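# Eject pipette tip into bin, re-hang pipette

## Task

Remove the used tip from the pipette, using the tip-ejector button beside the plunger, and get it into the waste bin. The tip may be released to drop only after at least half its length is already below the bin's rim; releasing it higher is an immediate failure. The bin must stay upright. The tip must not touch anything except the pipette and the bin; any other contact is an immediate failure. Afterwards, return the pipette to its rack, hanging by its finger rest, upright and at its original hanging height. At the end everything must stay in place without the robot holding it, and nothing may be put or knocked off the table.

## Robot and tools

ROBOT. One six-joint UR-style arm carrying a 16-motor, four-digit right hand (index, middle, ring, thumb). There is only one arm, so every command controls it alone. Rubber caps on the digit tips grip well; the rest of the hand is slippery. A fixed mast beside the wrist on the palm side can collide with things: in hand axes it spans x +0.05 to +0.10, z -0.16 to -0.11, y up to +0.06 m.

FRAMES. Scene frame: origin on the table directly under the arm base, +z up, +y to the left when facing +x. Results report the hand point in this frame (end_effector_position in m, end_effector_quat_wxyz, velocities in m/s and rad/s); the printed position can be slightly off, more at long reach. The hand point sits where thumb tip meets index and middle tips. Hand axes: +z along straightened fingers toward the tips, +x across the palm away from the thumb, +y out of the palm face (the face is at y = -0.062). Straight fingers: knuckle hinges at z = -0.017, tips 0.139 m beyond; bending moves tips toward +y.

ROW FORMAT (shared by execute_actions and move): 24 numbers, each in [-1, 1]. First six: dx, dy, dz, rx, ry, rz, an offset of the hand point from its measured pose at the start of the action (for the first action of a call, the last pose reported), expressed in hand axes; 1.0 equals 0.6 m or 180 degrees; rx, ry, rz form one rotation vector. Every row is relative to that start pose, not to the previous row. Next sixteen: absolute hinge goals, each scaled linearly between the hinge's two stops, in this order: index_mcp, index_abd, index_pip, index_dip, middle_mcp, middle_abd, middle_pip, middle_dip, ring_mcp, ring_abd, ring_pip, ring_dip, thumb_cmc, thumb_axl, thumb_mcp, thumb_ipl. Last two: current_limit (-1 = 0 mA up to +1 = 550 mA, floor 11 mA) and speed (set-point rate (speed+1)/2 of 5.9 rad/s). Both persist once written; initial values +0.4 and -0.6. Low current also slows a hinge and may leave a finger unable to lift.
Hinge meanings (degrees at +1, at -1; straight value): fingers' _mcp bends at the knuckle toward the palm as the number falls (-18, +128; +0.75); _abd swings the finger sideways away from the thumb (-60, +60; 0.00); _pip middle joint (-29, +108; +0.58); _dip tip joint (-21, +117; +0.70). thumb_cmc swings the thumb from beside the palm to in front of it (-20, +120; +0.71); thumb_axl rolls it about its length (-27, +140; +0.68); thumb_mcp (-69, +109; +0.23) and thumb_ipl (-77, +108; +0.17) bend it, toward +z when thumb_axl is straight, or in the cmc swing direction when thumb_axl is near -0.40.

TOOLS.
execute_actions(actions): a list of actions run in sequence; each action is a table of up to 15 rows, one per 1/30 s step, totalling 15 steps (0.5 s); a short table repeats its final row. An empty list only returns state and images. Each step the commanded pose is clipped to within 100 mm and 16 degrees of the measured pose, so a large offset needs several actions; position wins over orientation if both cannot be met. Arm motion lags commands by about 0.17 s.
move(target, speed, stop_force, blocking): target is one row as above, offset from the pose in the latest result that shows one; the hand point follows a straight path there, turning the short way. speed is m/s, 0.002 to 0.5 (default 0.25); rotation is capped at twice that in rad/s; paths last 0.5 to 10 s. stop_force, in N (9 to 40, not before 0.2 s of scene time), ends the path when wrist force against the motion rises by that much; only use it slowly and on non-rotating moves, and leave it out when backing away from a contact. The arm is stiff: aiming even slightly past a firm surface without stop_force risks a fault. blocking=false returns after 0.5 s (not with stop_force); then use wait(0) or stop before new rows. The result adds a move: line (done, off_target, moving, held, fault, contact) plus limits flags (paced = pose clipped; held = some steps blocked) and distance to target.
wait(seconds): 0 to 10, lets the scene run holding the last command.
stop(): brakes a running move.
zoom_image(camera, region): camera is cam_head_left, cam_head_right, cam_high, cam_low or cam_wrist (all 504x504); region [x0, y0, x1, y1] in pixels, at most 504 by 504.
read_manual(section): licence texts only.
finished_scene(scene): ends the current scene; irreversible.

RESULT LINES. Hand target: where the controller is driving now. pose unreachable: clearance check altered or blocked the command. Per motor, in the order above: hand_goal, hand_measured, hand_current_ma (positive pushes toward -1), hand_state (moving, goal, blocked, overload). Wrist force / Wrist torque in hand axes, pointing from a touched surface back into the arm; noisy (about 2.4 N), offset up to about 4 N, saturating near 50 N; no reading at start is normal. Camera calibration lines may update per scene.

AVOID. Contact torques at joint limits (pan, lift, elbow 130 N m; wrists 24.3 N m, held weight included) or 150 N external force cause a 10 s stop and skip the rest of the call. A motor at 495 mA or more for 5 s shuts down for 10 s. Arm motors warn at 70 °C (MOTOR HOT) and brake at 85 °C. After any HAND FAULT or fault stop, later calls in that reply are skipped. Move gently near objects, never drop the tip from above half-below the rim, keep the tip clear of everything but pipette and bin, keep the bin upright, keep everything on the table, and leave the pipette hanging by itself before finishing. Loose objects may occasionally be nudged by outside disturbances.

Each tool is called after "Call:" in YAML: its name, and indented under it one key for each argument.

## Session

Call:
execute_actions:
  actions: []

Scene clock: 0.00 s.
end_effector_position=(+0.4265, +0.1873, +0.2419) hand_goal=(+0.754, +0.000, +0.576, +0.696, +0.754, +0.000, +0.576, +0.696, +0.754, +0.000, +0.576, +0.696, +0.714, +0.678, +0.226, +0.168) hand_measured=(+0.754, +0.000, +0.576, +0.696, +0.754, +0.000, +0.576, +0.696, +0.754, +0.000, +0.576, +0.696, +0.714, +0.678, +0.226, +0.168) hand_current_ma=(+0, +0, +0, +0, +0, +0, +0, +0, +0, +0, +0, +0, +0, +0, +0, +0) hand_state=(goal, goal, goal, goal, goal, goal, goal, goal, goal, goal, goal, goal, goal, goal, goal, goal) hand_current_limit=0.40 hand_speed=-0.60 end_effector_quat_wxyz=(+0.095, -0.382, +0.595, +0.701) end_effector_velocity=(-0.000, +0.000, -0.000) end_effector_angular_velocity=(+0.001, +0.000, +0.001)
Joint positions: [-0.22  -0.805  1.693 -0.886 -0.686  2.435]
Joint velocities: [ 0.     0.     0.     0.    -0.    -0.001]
Wrist force (N, on the end effector, along its own x y z axes, offset not removed): no reading
Wrist torque (N m, same axes, about the end effector's origin, offset not removed): no reading
Hand target: +0.426, +0.187, +0.242; +0.095, -0.382, +0.595, +0.701
camera_calibration (this result's frames):
cam_wrist: T_world_to_cam=[[0.338043, 0.0391228, 0.940317, -0.353275], [0.889985, -0.338178, -0.305878, -0.28158], [0.306028, 0.940269, -0.149137, -0.14581], [0, 0, 0, 1]] pos_world=[0.414646, 0.0556973, 0.224316]

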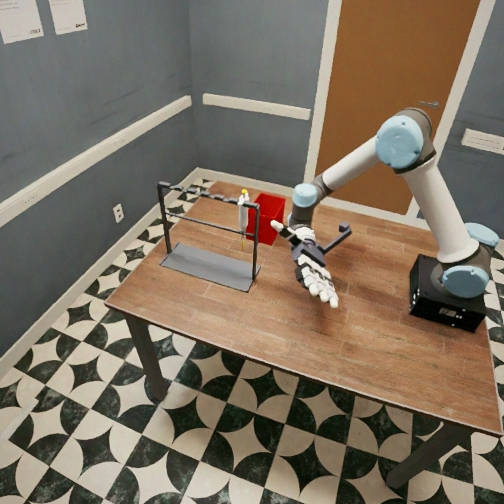

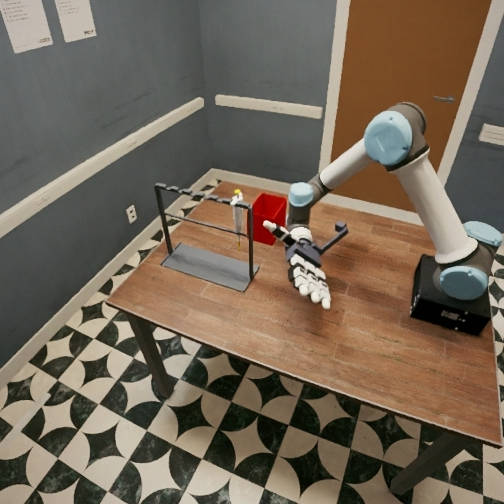

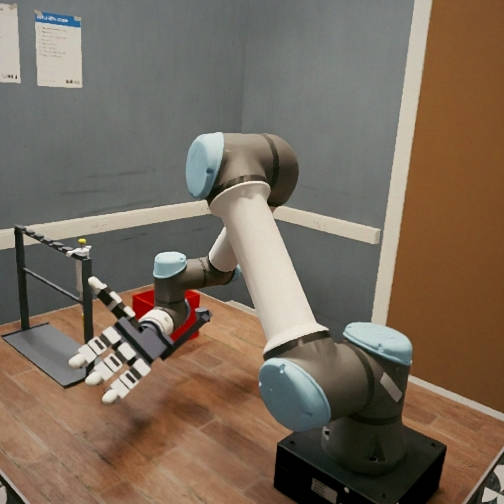

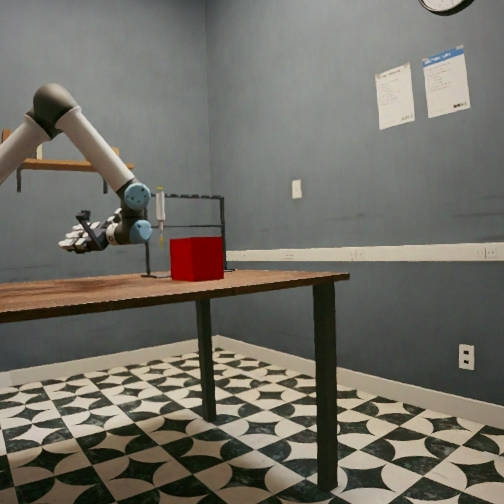

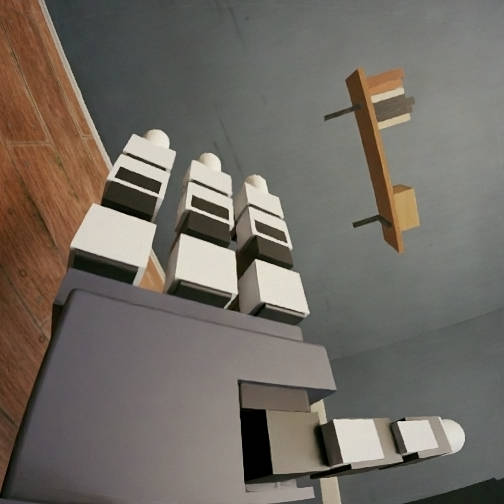

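Call:
move:
  target: [0,0,0,0.593,-0.274,-0.175,0.754,0,0.576,0.696,0.754,0,0.576,0.696,0.754,0,0.576,0.696,0.714,0.678,0.226,0.168,0.4,-0.6]
  speed: 0.3

Scene clock: 6.70 s.
end_effector_position=(+0.4226, +0.1877, +0.2447) hand_goal=(+0.754, +0.000, +0.576, +0.696, +0.754, +0.000, +0.576, +0.696, +0.754, +0.000, +0.576, +0.696, +0.714, +0.678, +0.226, +0.168) hand_measured=(+0.756, -0.004, +0.576, +0.696, +0.756, -0.004, +0.576, +0.696, +0.756, -0.006, +0.576, +0.696, +0.716, +0.678, +0.226, +0.168) hand_current_ma=(+10, -21, +3, +0, +9, -21, +3, +0, +10, -23, +3, +0, +10, -5, +1, -1) hand_state=(goal, goal, goal, goal, goal, goal, goal, goal, goal, goal, goal, goal, goal, goal, goal, goal) hand_current_limit=0.40 hand_speed=-0.60 end_effector_quat_wxyz=(+0.674, -0.051, +0.734, +0.074) end_effector_velocity=(-0.000, -0.000, -0.000) end_effector_angular_velocity=(+0.000, +0.002, -0.001)
Joint positions: [-0.327 -0.531  2.64  -5.154 -1.035  4.704]
Joint velocities: [-0.     0.001  0.001  0.001 -0.    -0.   ]
Wrist force (N, on the end effector, along its own x y z axes, offset not removed): [0.0 -2.2 -1.1]
Wrist torque (N m, same axes, about the end effector's origin, offset not removed): [-0.13 0.02 -0.05]
Hand target: +0.423, +0.188, +0.245; +0.674, -0.052, +0.734, +0.074
Off the commanded pose: 0.005 m, 12 deg.
move: held; limits=paced,held; held on 11 of 116 steps, including the last
pose unreachable: on one or more control steps of this call, first in action 0 (counted from 0), an arm could not follow its commanded pose, so it was not sent that pose on those steps. On the call's last step it was still not sent that pose. It may still have moved: this result reports where it is.
cause: the commanded pose would bring two parts of the arm too close to each other (joints 3 (elbow) to 6 (wrist 3) lie between them).
camera_calibration (this result's frames):
cam_wrist: T_world_to_cam=[[-0.118791, 0.458272, 0.880838, -0.225659], [-0.526069, -0.781423, 0.335603, 0.247484], [0.842104, -0.423515, 0.333909, -0.233401], [0, 0, 0, 1]] pos_world=[0.299935, 0.197954, 0.193647]

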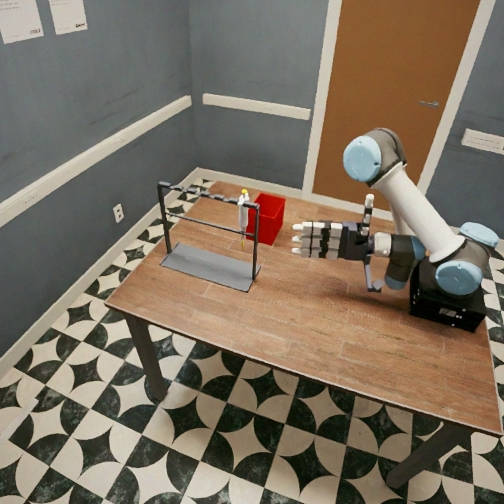

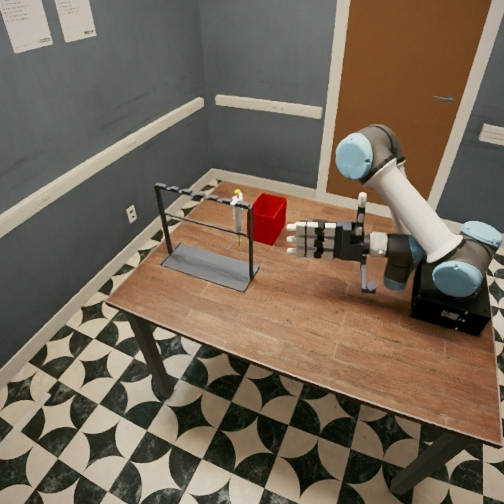

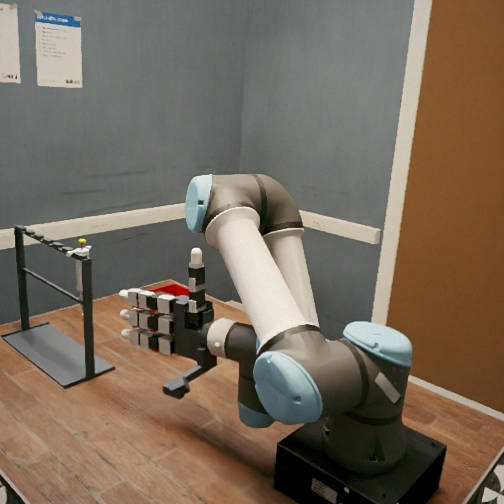

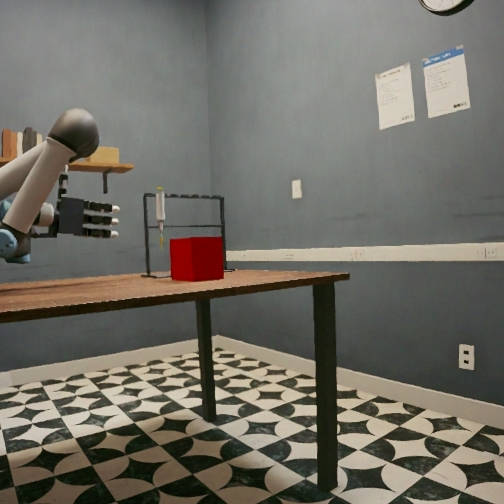

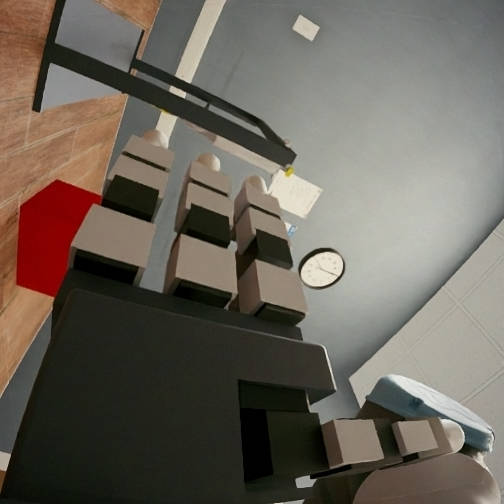

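Call:
move:
  target: [-0.04,-0.283,0.252,0.0563,-0.027,-0.0104,0.754,0,0.576,0.696,0.754,0,0.576,0.696,0.754,0,0.576,0.696,0.714,0.678,0.226,0.168,0.4,-0.6]
  speed: 0.2

Scene clock: 12.47 s.
end_effector_position=(+0.6027, +0.0470, +0.2501) hand_goal=(+0.754, +0.000, +0.576, +0.696, +0.754, +0.000, +0.576, +0.696, +0.754, +0.000, +0.576, +0.696, +0.714, +0.678, +0.226, +0.168) hand_measured=(+0.756, -0.004, +0.576, +0.696, +0.756, -0.004, +0.576, +0.696, +0.756, -0.006, +0.576, +0.696, +0.716, +0.678, +0.226, +0.168) hand_current_ma=(+10, -21, +3, +0, +9, -21, +3, +0, +10, -23, +3, +0, +10, -5, +1, -1) hand_state=(goal, goal, goal, goal, goal, goal, goal, goal, goal, goal, goal, goal, goal, goal, goal, goal) hand_current_limit=0.40 hand_speed=-0.60 end_effector_quat_wxyz=(+0.707, -0.001, +0.707, +0.000) end_effector_velocity=(+0.002, -0.000, +0.001) end_effector_angular_velocity=(-0.001, -0.001, -0.000)
Joint positions: [-0.435 -0.657  2.192 -4.675 -1.104  4.712]
Joint velocities: [ 0.002 -0.001 -0.004  0.004 -0.002 -0.   ]
Wrist force (N, on the end effector, along its own x y z axes, offset not removed): [4.8 -0.7 0.3]
Wrist torque (N m, same axes, about the end effector's origin, offset not removed): [-0.07 -0.68 0.33]
Hand target: +0.603, +0.047, +0.250; +0.707, -0.001, +0.707, +0.000
Off the commanded pose: 0.001 m, 0 deg.
move: done; limits=paced
camera_calibration (this result's frames):
cam_wrist: T_world_to_cam=[[-0.107502, 0.506595, 0.855456, -0.147277], [-0.681673, -0.663904, 0.307496, 0.325781], [0.723716, -0.550085, 0.416703, -0.389835], [0, 0, 0, 1]] pos_world=[0.488373, 0.0764542, 0.188258]

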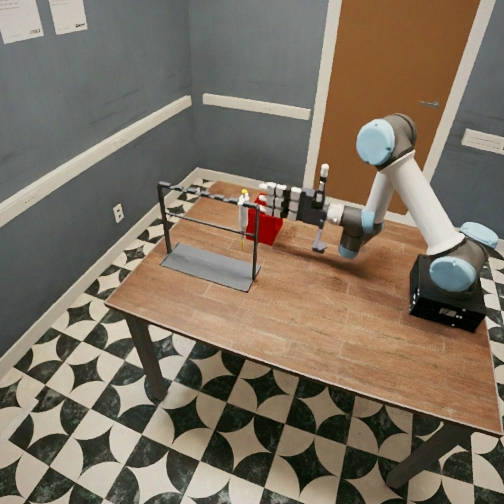

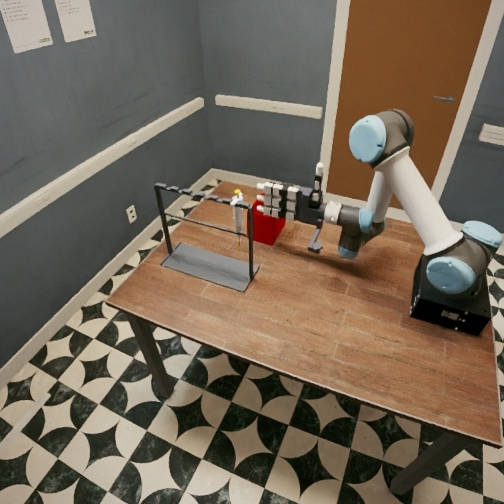

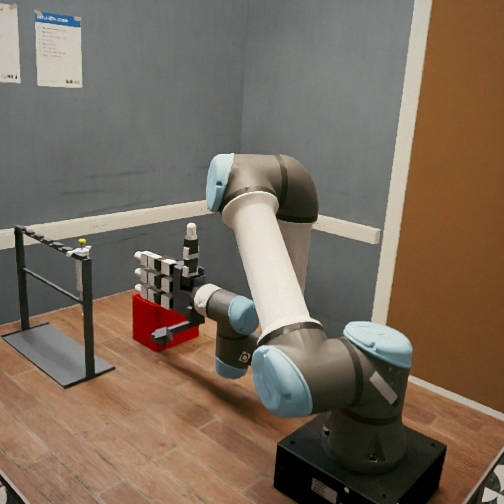

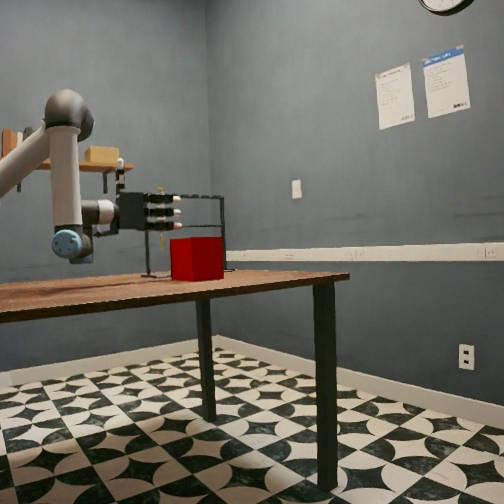

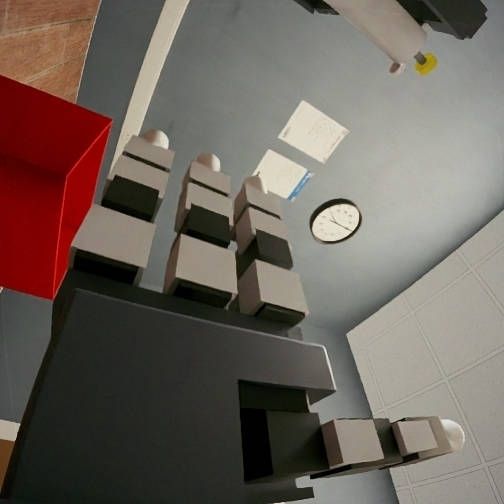

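Call:
execute_actions:
  actions: []

Scene clock: 16.73 s.
end_effector_position=(+0.6028, +0.0470, +0.2501) hand_goal=(+0.754, +0.000, +0.576, +0.696, +0.754, +0.000, +0.576, +0.696, +0.754, +0.000, +0.576, +0.696, +0.714, +0.678, +0.226, +0.168) hand_measured=(+0.756, -0.004, +0.576, +0.696, +0.756, -0.004, +0.576, +0.696, +0.756, -0.006, +0.576, +0.696, +0.716, +0.678, +0.226, +0.168) hand_current_ma=(+10, -21, +3, +0, +9, -21, +3, +0, +10, -23, +3, +0, +10, -5, +1, -1) hand_state=(goal, goal, goal, goal, goal, goal, goal, goal, goal, goal, goal, goal, goal, goal, goal, goal) hand_current_limit=0.40 hand_speed=-0.60 end_effector_quat_wxyz=(+0.707, -0.001, +0.707, +0.000) end_effector_velocity=(-0.000, +0.000, -0.000) end_effector_angular_velocity=(-0.000, +0.001, +0.000)
Joint positions: [-0.435 -0.657  2.191 -4.674 -1.104  4.712]
Joint velocities: [ 0.     0.001  0.    -0.     0.    -0.   ]
Wrist force (N, on the end effector, along its own x y z axes, offset not removed): [1.8 1.7 -2.9]
Wrist torque (N m, same axes, about the end effector's origin, offset not removed): [0.30 -0.41 0.02]
Hand target: +0.603, +0.047, +0.250; +0.707, -0.001, +0.707, +0.000
Off the commanded pose: 0.001 m, 0 deg.
camera_calibration (this result's frames):
cam_wrist: T_world_to_cam=[[-0.107483, 0.506607, 0.855451, -0.147247], [-0.681693, -0.663879, 0.307504, 0.325869], [0.7237, -0.550104, 0.416707, -0.389927], [0, 0, 0, 1]] pos_world=[0.488506, 0.0764337, 0.188241]

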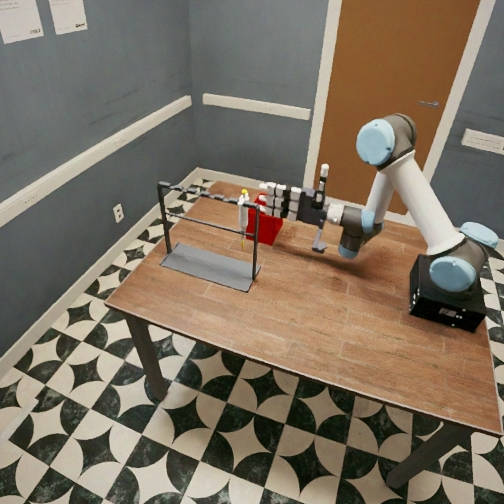

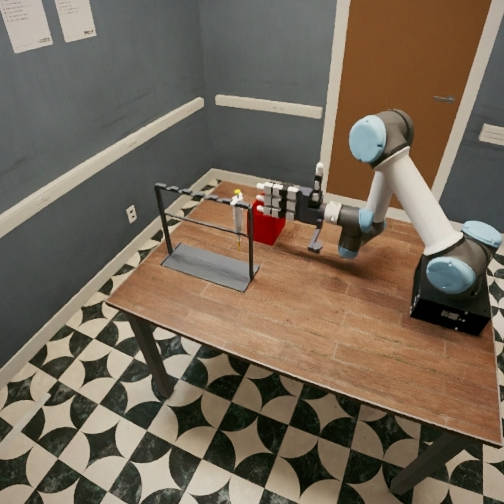

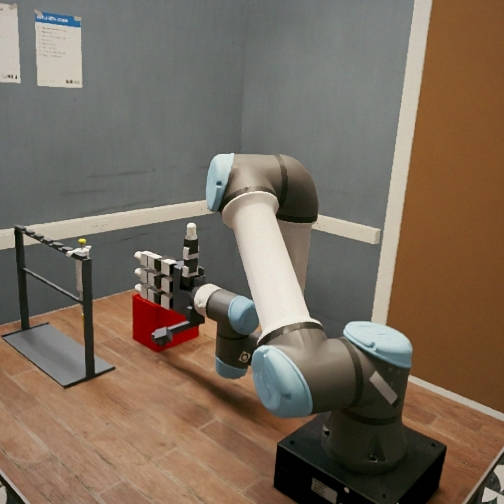

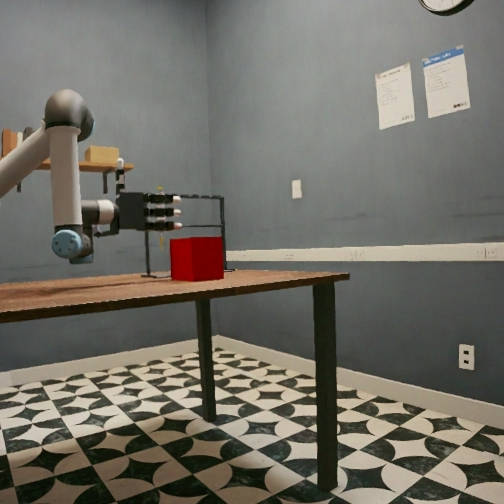

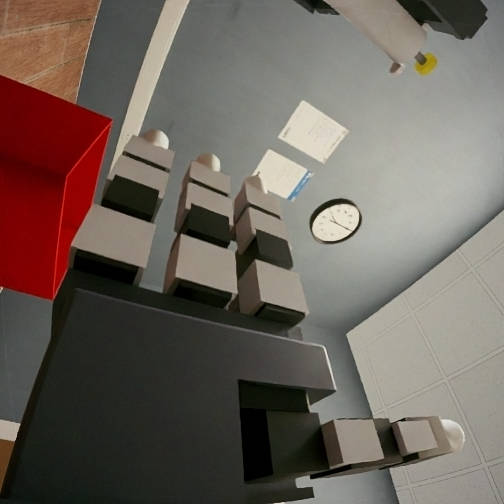

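Call:
move:
  target: [0,0.1,0.215,0,0,0,0.754,0,0.576,0.696,0.754,0,0.576,0.696,0.754,0,0.576,0.696,0.714,0.678,0.226,0.168,0.4,-0.6]
  speed: 0.2

Call:
move:
  target: [0,0.11,0,0,0,0,0.754,0,0.576,0.696,0.754,0,0.576,0.696,0.754,0,0.576,0.696,0.714,0.678,0.226,0.168,0.4,-0.6]
  speed: 0.05

Call:
zoom_image:
  camera: "cam_head_left"
  region: [190,150,330,270]

Call:
zoom_image:
  camera: "cam_high"
  region: [20,200,180,340]

Scene clock: 20.00 s.
end_effector_position=(+0.7316, +0.1072, +0.2501) hand_goal=(+0.754, +0.000, +0.576, +0.696, +0.754, +0.000, +0.576, +0.696, +0.754, +0.000, +0.576, +0.696, +0.714, +0.678, +0.226, +0.168) hand_measured=(+0.756, -0.004, +0.576, +0.696, +0.756, -0.004, +0.576, +0.696, +0.756, -0.006, +0.576, +0.696, +0.716, +0.678, +0.226, +0.168) hand_current_ma=(+10, -21, +3, +0, +9, -21, +3, +0, +10, -23, +3, +0, +10, -5, +1, -1) hand_state=(goal, goal, goal, goal, goal, goal, goal, goal, goal, goal, goal, goal, goal, goal, goal, goal) hand_current_limit=0.40 hand_speed=-0.60 end_effector_quat_wxyz=(+0.707, -0.001, +0.707, +0.000) end_effector_velocity=(+0.002, -0.000, -0.000) end_effector_angular_velocity=(-0.000, +0.000, -0.001)
Joint positions: [-0.195 -0.592  1.819 -4.368 -1.345  4.712]
Joint velocities: [ 0.     0.002 -0.004  0.003 -0.002 -0.   ]
Wrist force (N, on the end effector, along its own x y z axes, offset not removed): [5.1 1.7 -1.0]
Wrist torque (N m, same axes, about the end effector's origin, offset not removed): [0.38 -0.73 0.29]
Hand target: +0.732, +0.107, +0.250; +0.707, -0.001, +0.707, +0.000
Off the commanded pose: 0.000 m, 0 deg.
move: done
camera_calibration (this result's frames):
cam_wrist: T_world_to_cam=[[-0.107413, 0.506719, 0.855394, -0.163976], [-0.681668, -0.663839, 0.307648, 0.45363], [0.723734, -0.550049, 0.416719, -0.450011], [0, 0, 0, 1]] pos_world=[0.617301, 0.136699, 0.188234]

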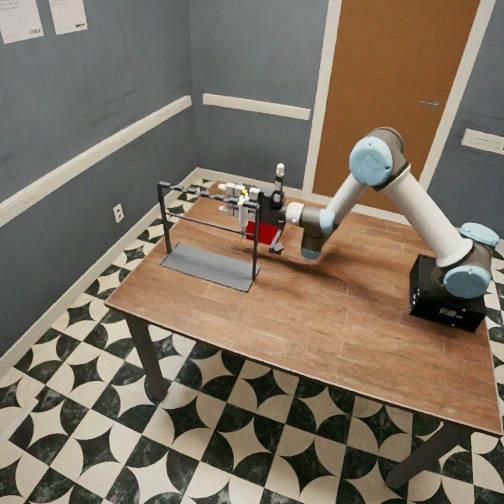

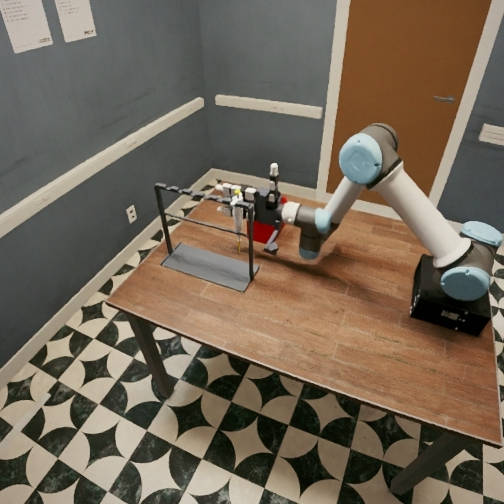

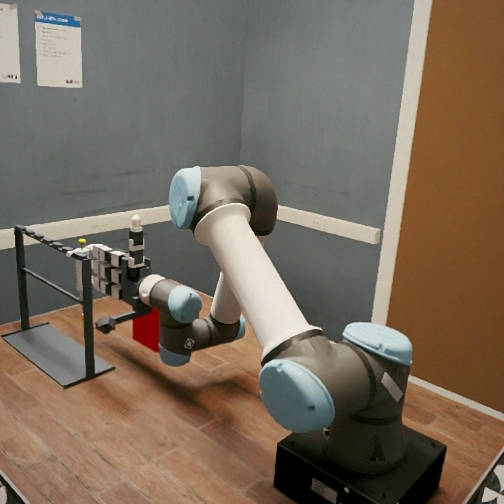

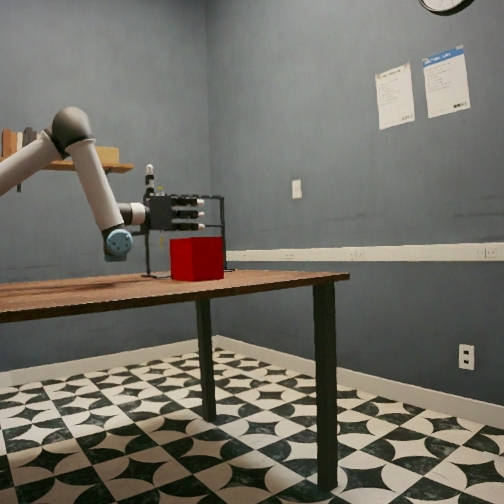

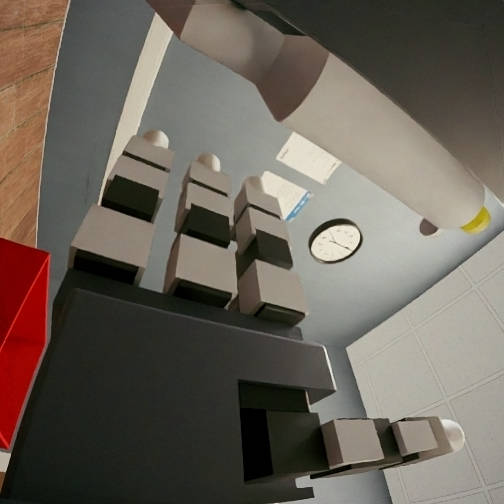

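Scene clock: 21.70 s.
end_effector_position=(+0.7315, +0.1732, +0.2499) hand_goal=(+0.754, +0.000, +0.576, +0.696, +0.754, +0.000, +0.576, +0.696, +0.754, +0.000, +0.576, +0.696, +0.714, +0.678, +0.226, +0.168) hand_measured=(+0.756, -0.004, +0.576, +0.696, +0.756, -0.004, +0.576, +0.696, +0.756, -0.006, +0.576, +0.696, +0.716, +0.678, +0.226, +0.168) hand_current_ma=(+10, -21, +3, +0, +9, -21, +3, +0, +10, -23, +3, +0, +10, -5, +1, -1) hand_state=(goal, goal, goal, goal, goal, goal, goal, goal, goal, goal, goal, goal, goal, goal, goal, goal) hand_current_limit=0.40 hand_speed=-0.60 end_effector_quat_wxyz=(+0.707, -0.001, +0.707, +0.000) end_effector_velocity=(-0.000, +0.002, -0.001) end_effector_angular_velocity=(+0.000, +0.001, +0.000)
Joint positions: [-0.061 -0.585  1.797 -4.352 -1.478  4.712]
Joint velocities: [ 0.003  0.001 -0.001  0.001 -0.003  0.   ]
Wrist force (N, on the end effector, along its own x y z axes, offset not removed): [5.1 -1.6 2.0]
Wrist torque (N m, same axes, about the end effector's origin, offset not removed): [-0.14 -0.77 0.36]
Hand target: +0.732, +0.173, +0.250; +0.707, -0.001, +0.707, +0.000
Off the commanded pose: 0.000 m, 0 deg.
move: done
camera_calibration (this result's frames):
cam_wrist: T_world_to_cam=[[-0.107403, 0.506806, 0.855343, -0.197288], [-0.681656, -0.663814, 0.307728, 0.49736], [0.723747, -0.549999, 0.416763, -0.413634], [0, 0, 0, 1]] pos_world=[0.617205, 0.202643, 0.188085]

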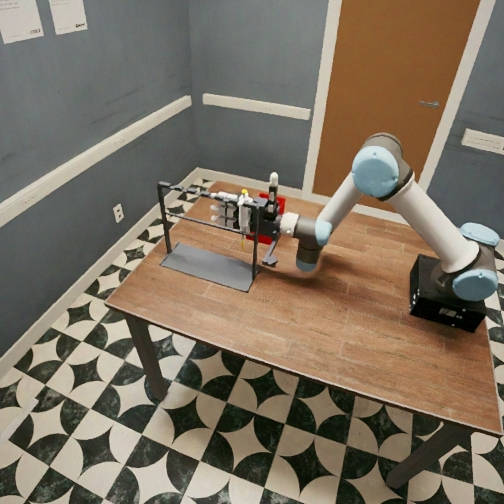

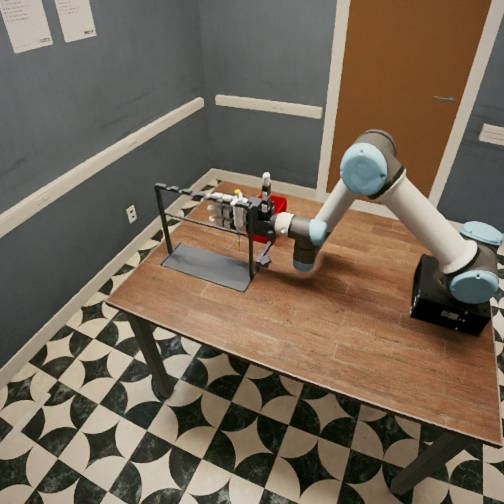

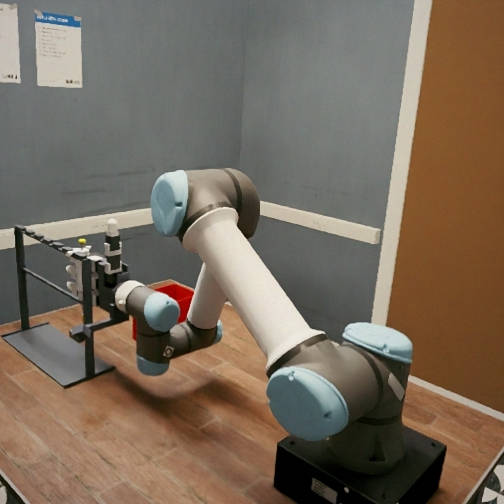

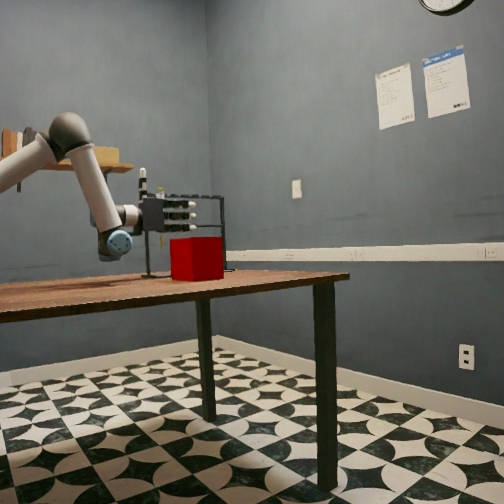

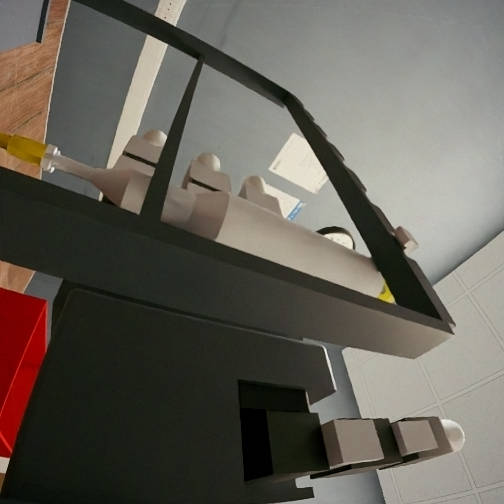

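Region (190, 150, 330, 270) of cam_head_left's 504x504 image, scaled by 3.600, with more detail than that image has; it fills the top 432 rows of this view, and the rest is white.

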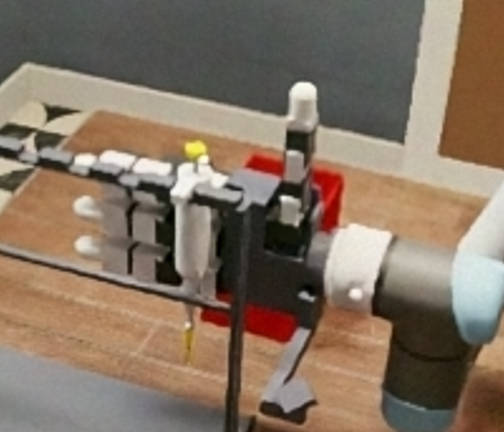

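Region (20, 200, 180, 340) of cam_high's 504x504 image, scaled by 3.150, with more detail than that image has; it fills the top 441 rows of this view, and the rest is white.

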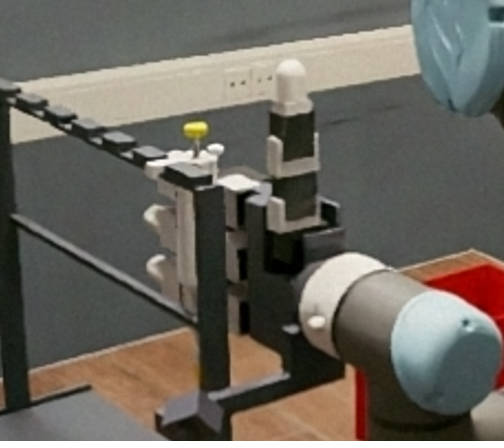

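Call:
move:
  target: [0,0.028,0,0,0,0,0.754,0,0.576,0.696,0.754,0,0.576,0.696,0.754,0,0.576,0.696,0.714,0.678,0.226,0.168,0.4,-0.6]
  speed: 0.02

Call:
zoom_image:
  camera: "cam_high"
  region: [20,200,180,340]

Scene clock: 27.00 s.
end_effector_position=(+0.7315, +0.1899, +0.2499) hand_goal=(+0.754, +0.000, +0.576, +0.696, +0.754, +0.000, +0.576, +0.696, +0.754, +0.000, +0.576, +0.696, +0.714, +0.678, +0.226, +0.168) hand_measured=(+0.756, -0.004, +0.576, +0.696, +0.756, -0.004, +0.576, +0.696, +0.756, -0.006, +0.576, +0.696, +0.716, +0.678, +0.226, +0.168) hand_current_ma=(+10, -21, +3, +0, +9, -21, +3, +0, +10, -23, +3, +0, +10, -5, +1, -1) hand_state=(goal, goal, goal, goal, goal, goal, goal, goal, goal, goal, goal, goal, goal, goal, goal, goal) hand_current_limit=0.40 hand_speed=-0.60 end_effector_quat_wxyz=(+0.707, -0.001, +0.707, +0.000) end_effector_velocity=(+0.000, +0.002, -0.000) end_effector_angular_velocity=(+0.001, +0.000, -0.000)
Joint positions: [-0.028 -0.582  1.788 -4.345 -1.512  4.712]
Joint velocities: [ 0.003  0.001 -0.001  0.001 -0.004  0.001]
Wrist force (N, on the end effector, along its own x y z axes, offset not removed): [-0.7 -3.3 -0.6]
Wrist torque (N m, same axes, about the end effector's origin, offset not removed): [-0.37 -0.18 -0.21]
Hand target: +0.732, +0.190, +0.250; +0.707, -0.001, +0.707, +0.000
Off the commanded pose: 0.000 m, 0 deg.
move: done
camera_calibration (this result's frames):
cam_wrist: T_world_to_cam=[[-0.107408, 0.506829, 0.855329, -0.205703], [-0.681648, -0.663813, 0.307747, 0.508404], [0.723753, -0.549979, 0.416778, -0.404445], [0, 0, 0, 1]] pos_world=[0.617177, 0.219305, 0.188048]

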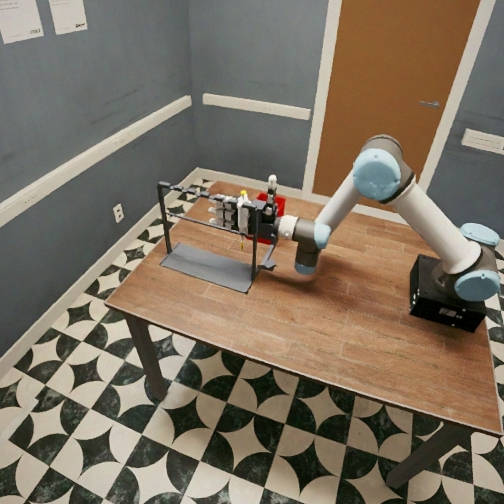

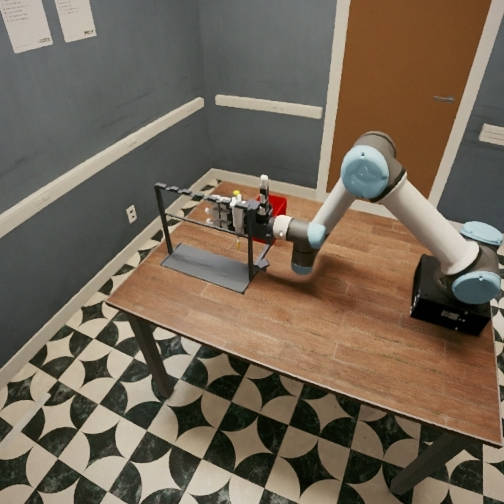

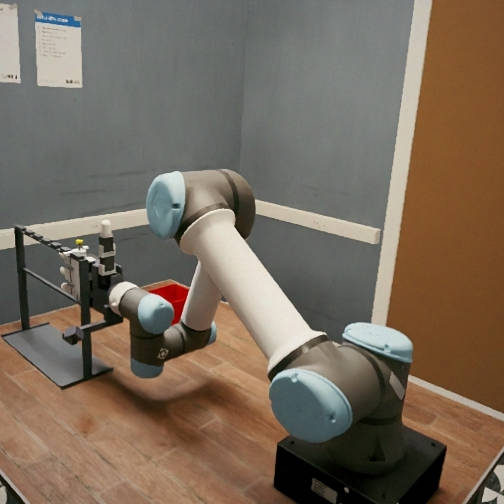

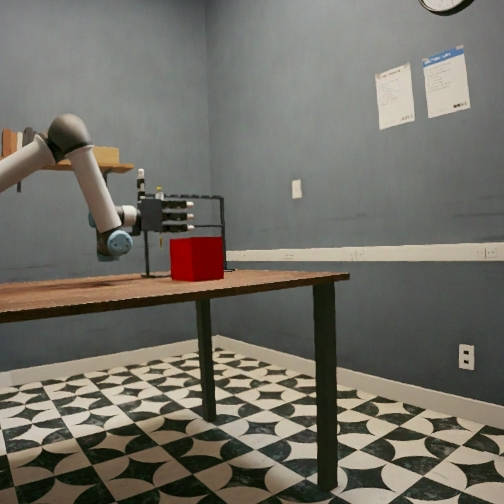

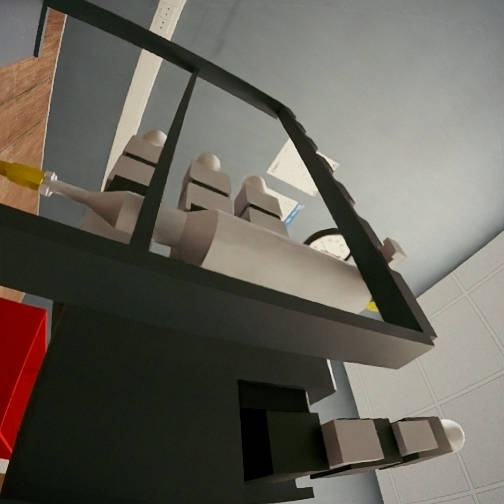

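Region (20, 200, 180, 340) of cam_high's 504x504 image, scaled by 3.150, with more detail than that image has; it fills the top 441 rows of this view, and the rest is white.

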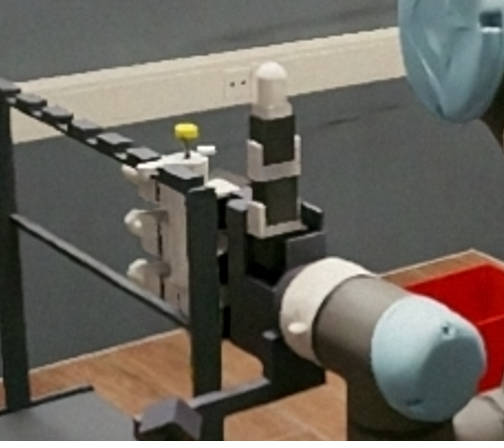

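Touched (rack shifted slightly). Close.

Call:
execute_actions:
  actions:
    - [[0,-0.003,0,0,0,0,-0.3,0,-0.5,-0.2,-0.3,0,-0.5,-0.2,0.754,0,0.576,0.696,0.714,0.678,0.226,0.168,0.5,-0.6]]
    - [[0,0,0,0,0,0,-0.3,0,-0.5,-0.2,-0.3,0,-0.5,-0.2,0.754,0,0.576,0.696,0.714,0.678,0.226,0.168,0.5,-0.6]]
    - [[0,0,0,0,0,0,-0.3,0,-0.5,-0.2,-0.3,0,-0.5,-0.2,0.754,0,0.576,0.696,0.714,0.678,0.226,0.168,0.5,-0.6]]
    - [[0,0,0,0,0,0,-0.45,0,-0.65,-0.4,-0.45,0,-0.65,-0.4,0.754,0,0.576,0.696,0.714,0.678,0.226,0.168,0.5,-0.6]]
    - [[0,0,0,0,0,0,-0.45,0,-0.65,-0.4,-0.45,0,-0.65,-0.4,0.754,0,0.576,0.696,0.714,0.678,0.226,0.168,0.5,-0.6]]

Call:
zoom_image:
  camera: "cam_head_left"
  region: [190,150,330,270]

Call:
zoom_image:
  camera: "cam_high"
  region: [20,200,180,340]

Scene clock: 32.60 s.
end_effector_position=(+0.7315, +0.1881, +0.2499) hand_goal=(-0.450, +0.000, -0.650, -0.400, -0.450, +0.000, -0.650, -0.400, +0.754, +0.000, +0.576, +0.696, +0.714, +0.678, +0.226, +0.168) hand_measured=(-0.384, -0.004, -0.618, -0.340, -0.390, -0.004, -0.614, -0.336, +0.756, -0.006, +0.576, +0.696, +0.716, +0.678, +0.226, +0.168) hand_current_ma=(+354, -21, +189, +342, +326, -21, +199, +327, +9, -23, +3, +0, +10, -5, +1, -1) hand_state=(blocked, goal, blocked, blocked, blocked, goal, blocked, blocked, goal, goal, goal, goal, goal, goal, goal, goal) hand_current_limit=0.50 hand_speed=-0.60 end_effector_quat_wxyz=(+0.707, -0.001, +0.707, +0.000) end_effector_velocity=(-0.000, +0.001, -0.001) end_effector_angular_velocity=(-0.001, +0.002, +0.001)
Joint positions: [-0.031 -0.583  1.789 -4.346 -1.508  4.712]
Joint velocities: [ 0.001  0.001  0.     0.001 -0.    -0.001]
Wrist force (N, on the end effector, along its own x y z axes, offset not removed): [3.5 1.5 -3.7]
Wrist torque (N m, same axes, about the end effector's origin, offset not removed): [0.64 -0.74 0.11]
Hand target: +0.732, +0.188, +0.250; +0.707, -0.001, +0.707, +0.000
Off the commanded pose: 0.000 m, 0 deg.
camera_calibration (this result's frames):
cam_wrist: T_world_to_cam=[[-0.107424, 0.506821, 0.855332, -0.204782], [-0.681651, -0.663818, 0.30773, 0.507222], [0.723749, -0.54998, 0.416784, -0.405431], [0, 0, 0, 1]] pos_world=[0.61718, 0.217512, 0.188046]

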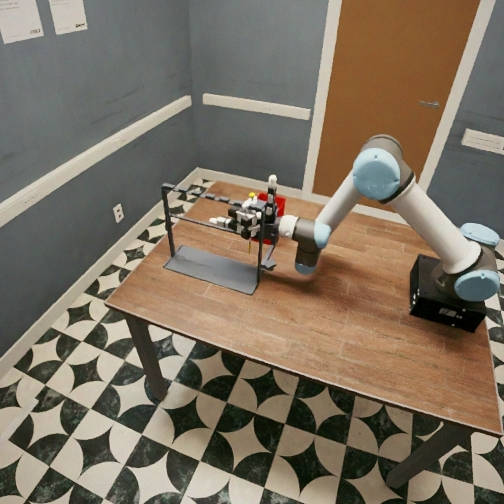

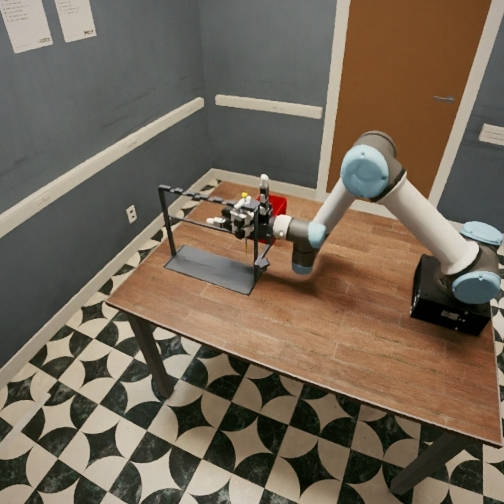

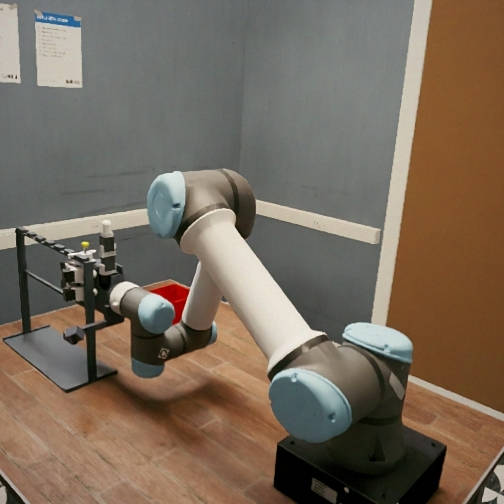

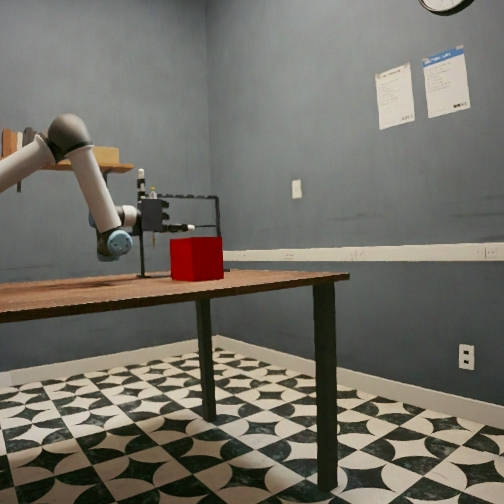

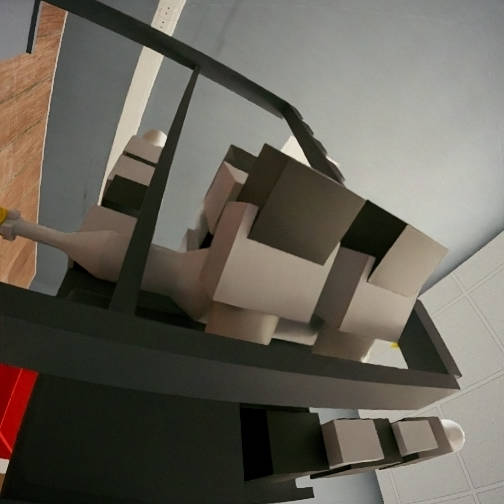

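Region (190, 150, 330, 270) of cam_head_left's 504x504 image, scaled by 3.600, with more detail than that image has; it fills the top 432 rows of this view, and the rest is white.

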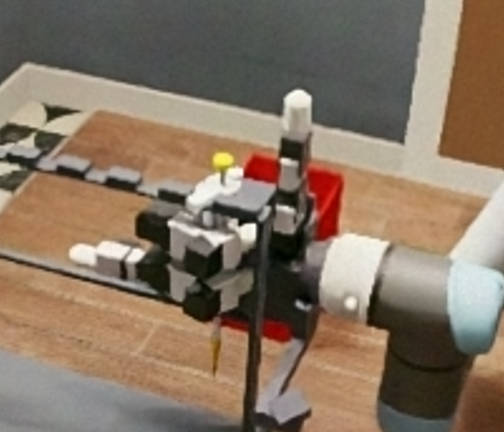

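Region (20, 200, 180, 340) of cam_high's 504x504 image, scaled by 3.150, with more detail than that image has; it fills the top 441 rows of this view, and the rest is white.

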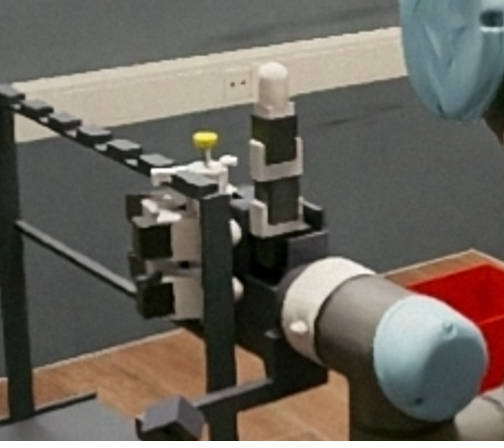

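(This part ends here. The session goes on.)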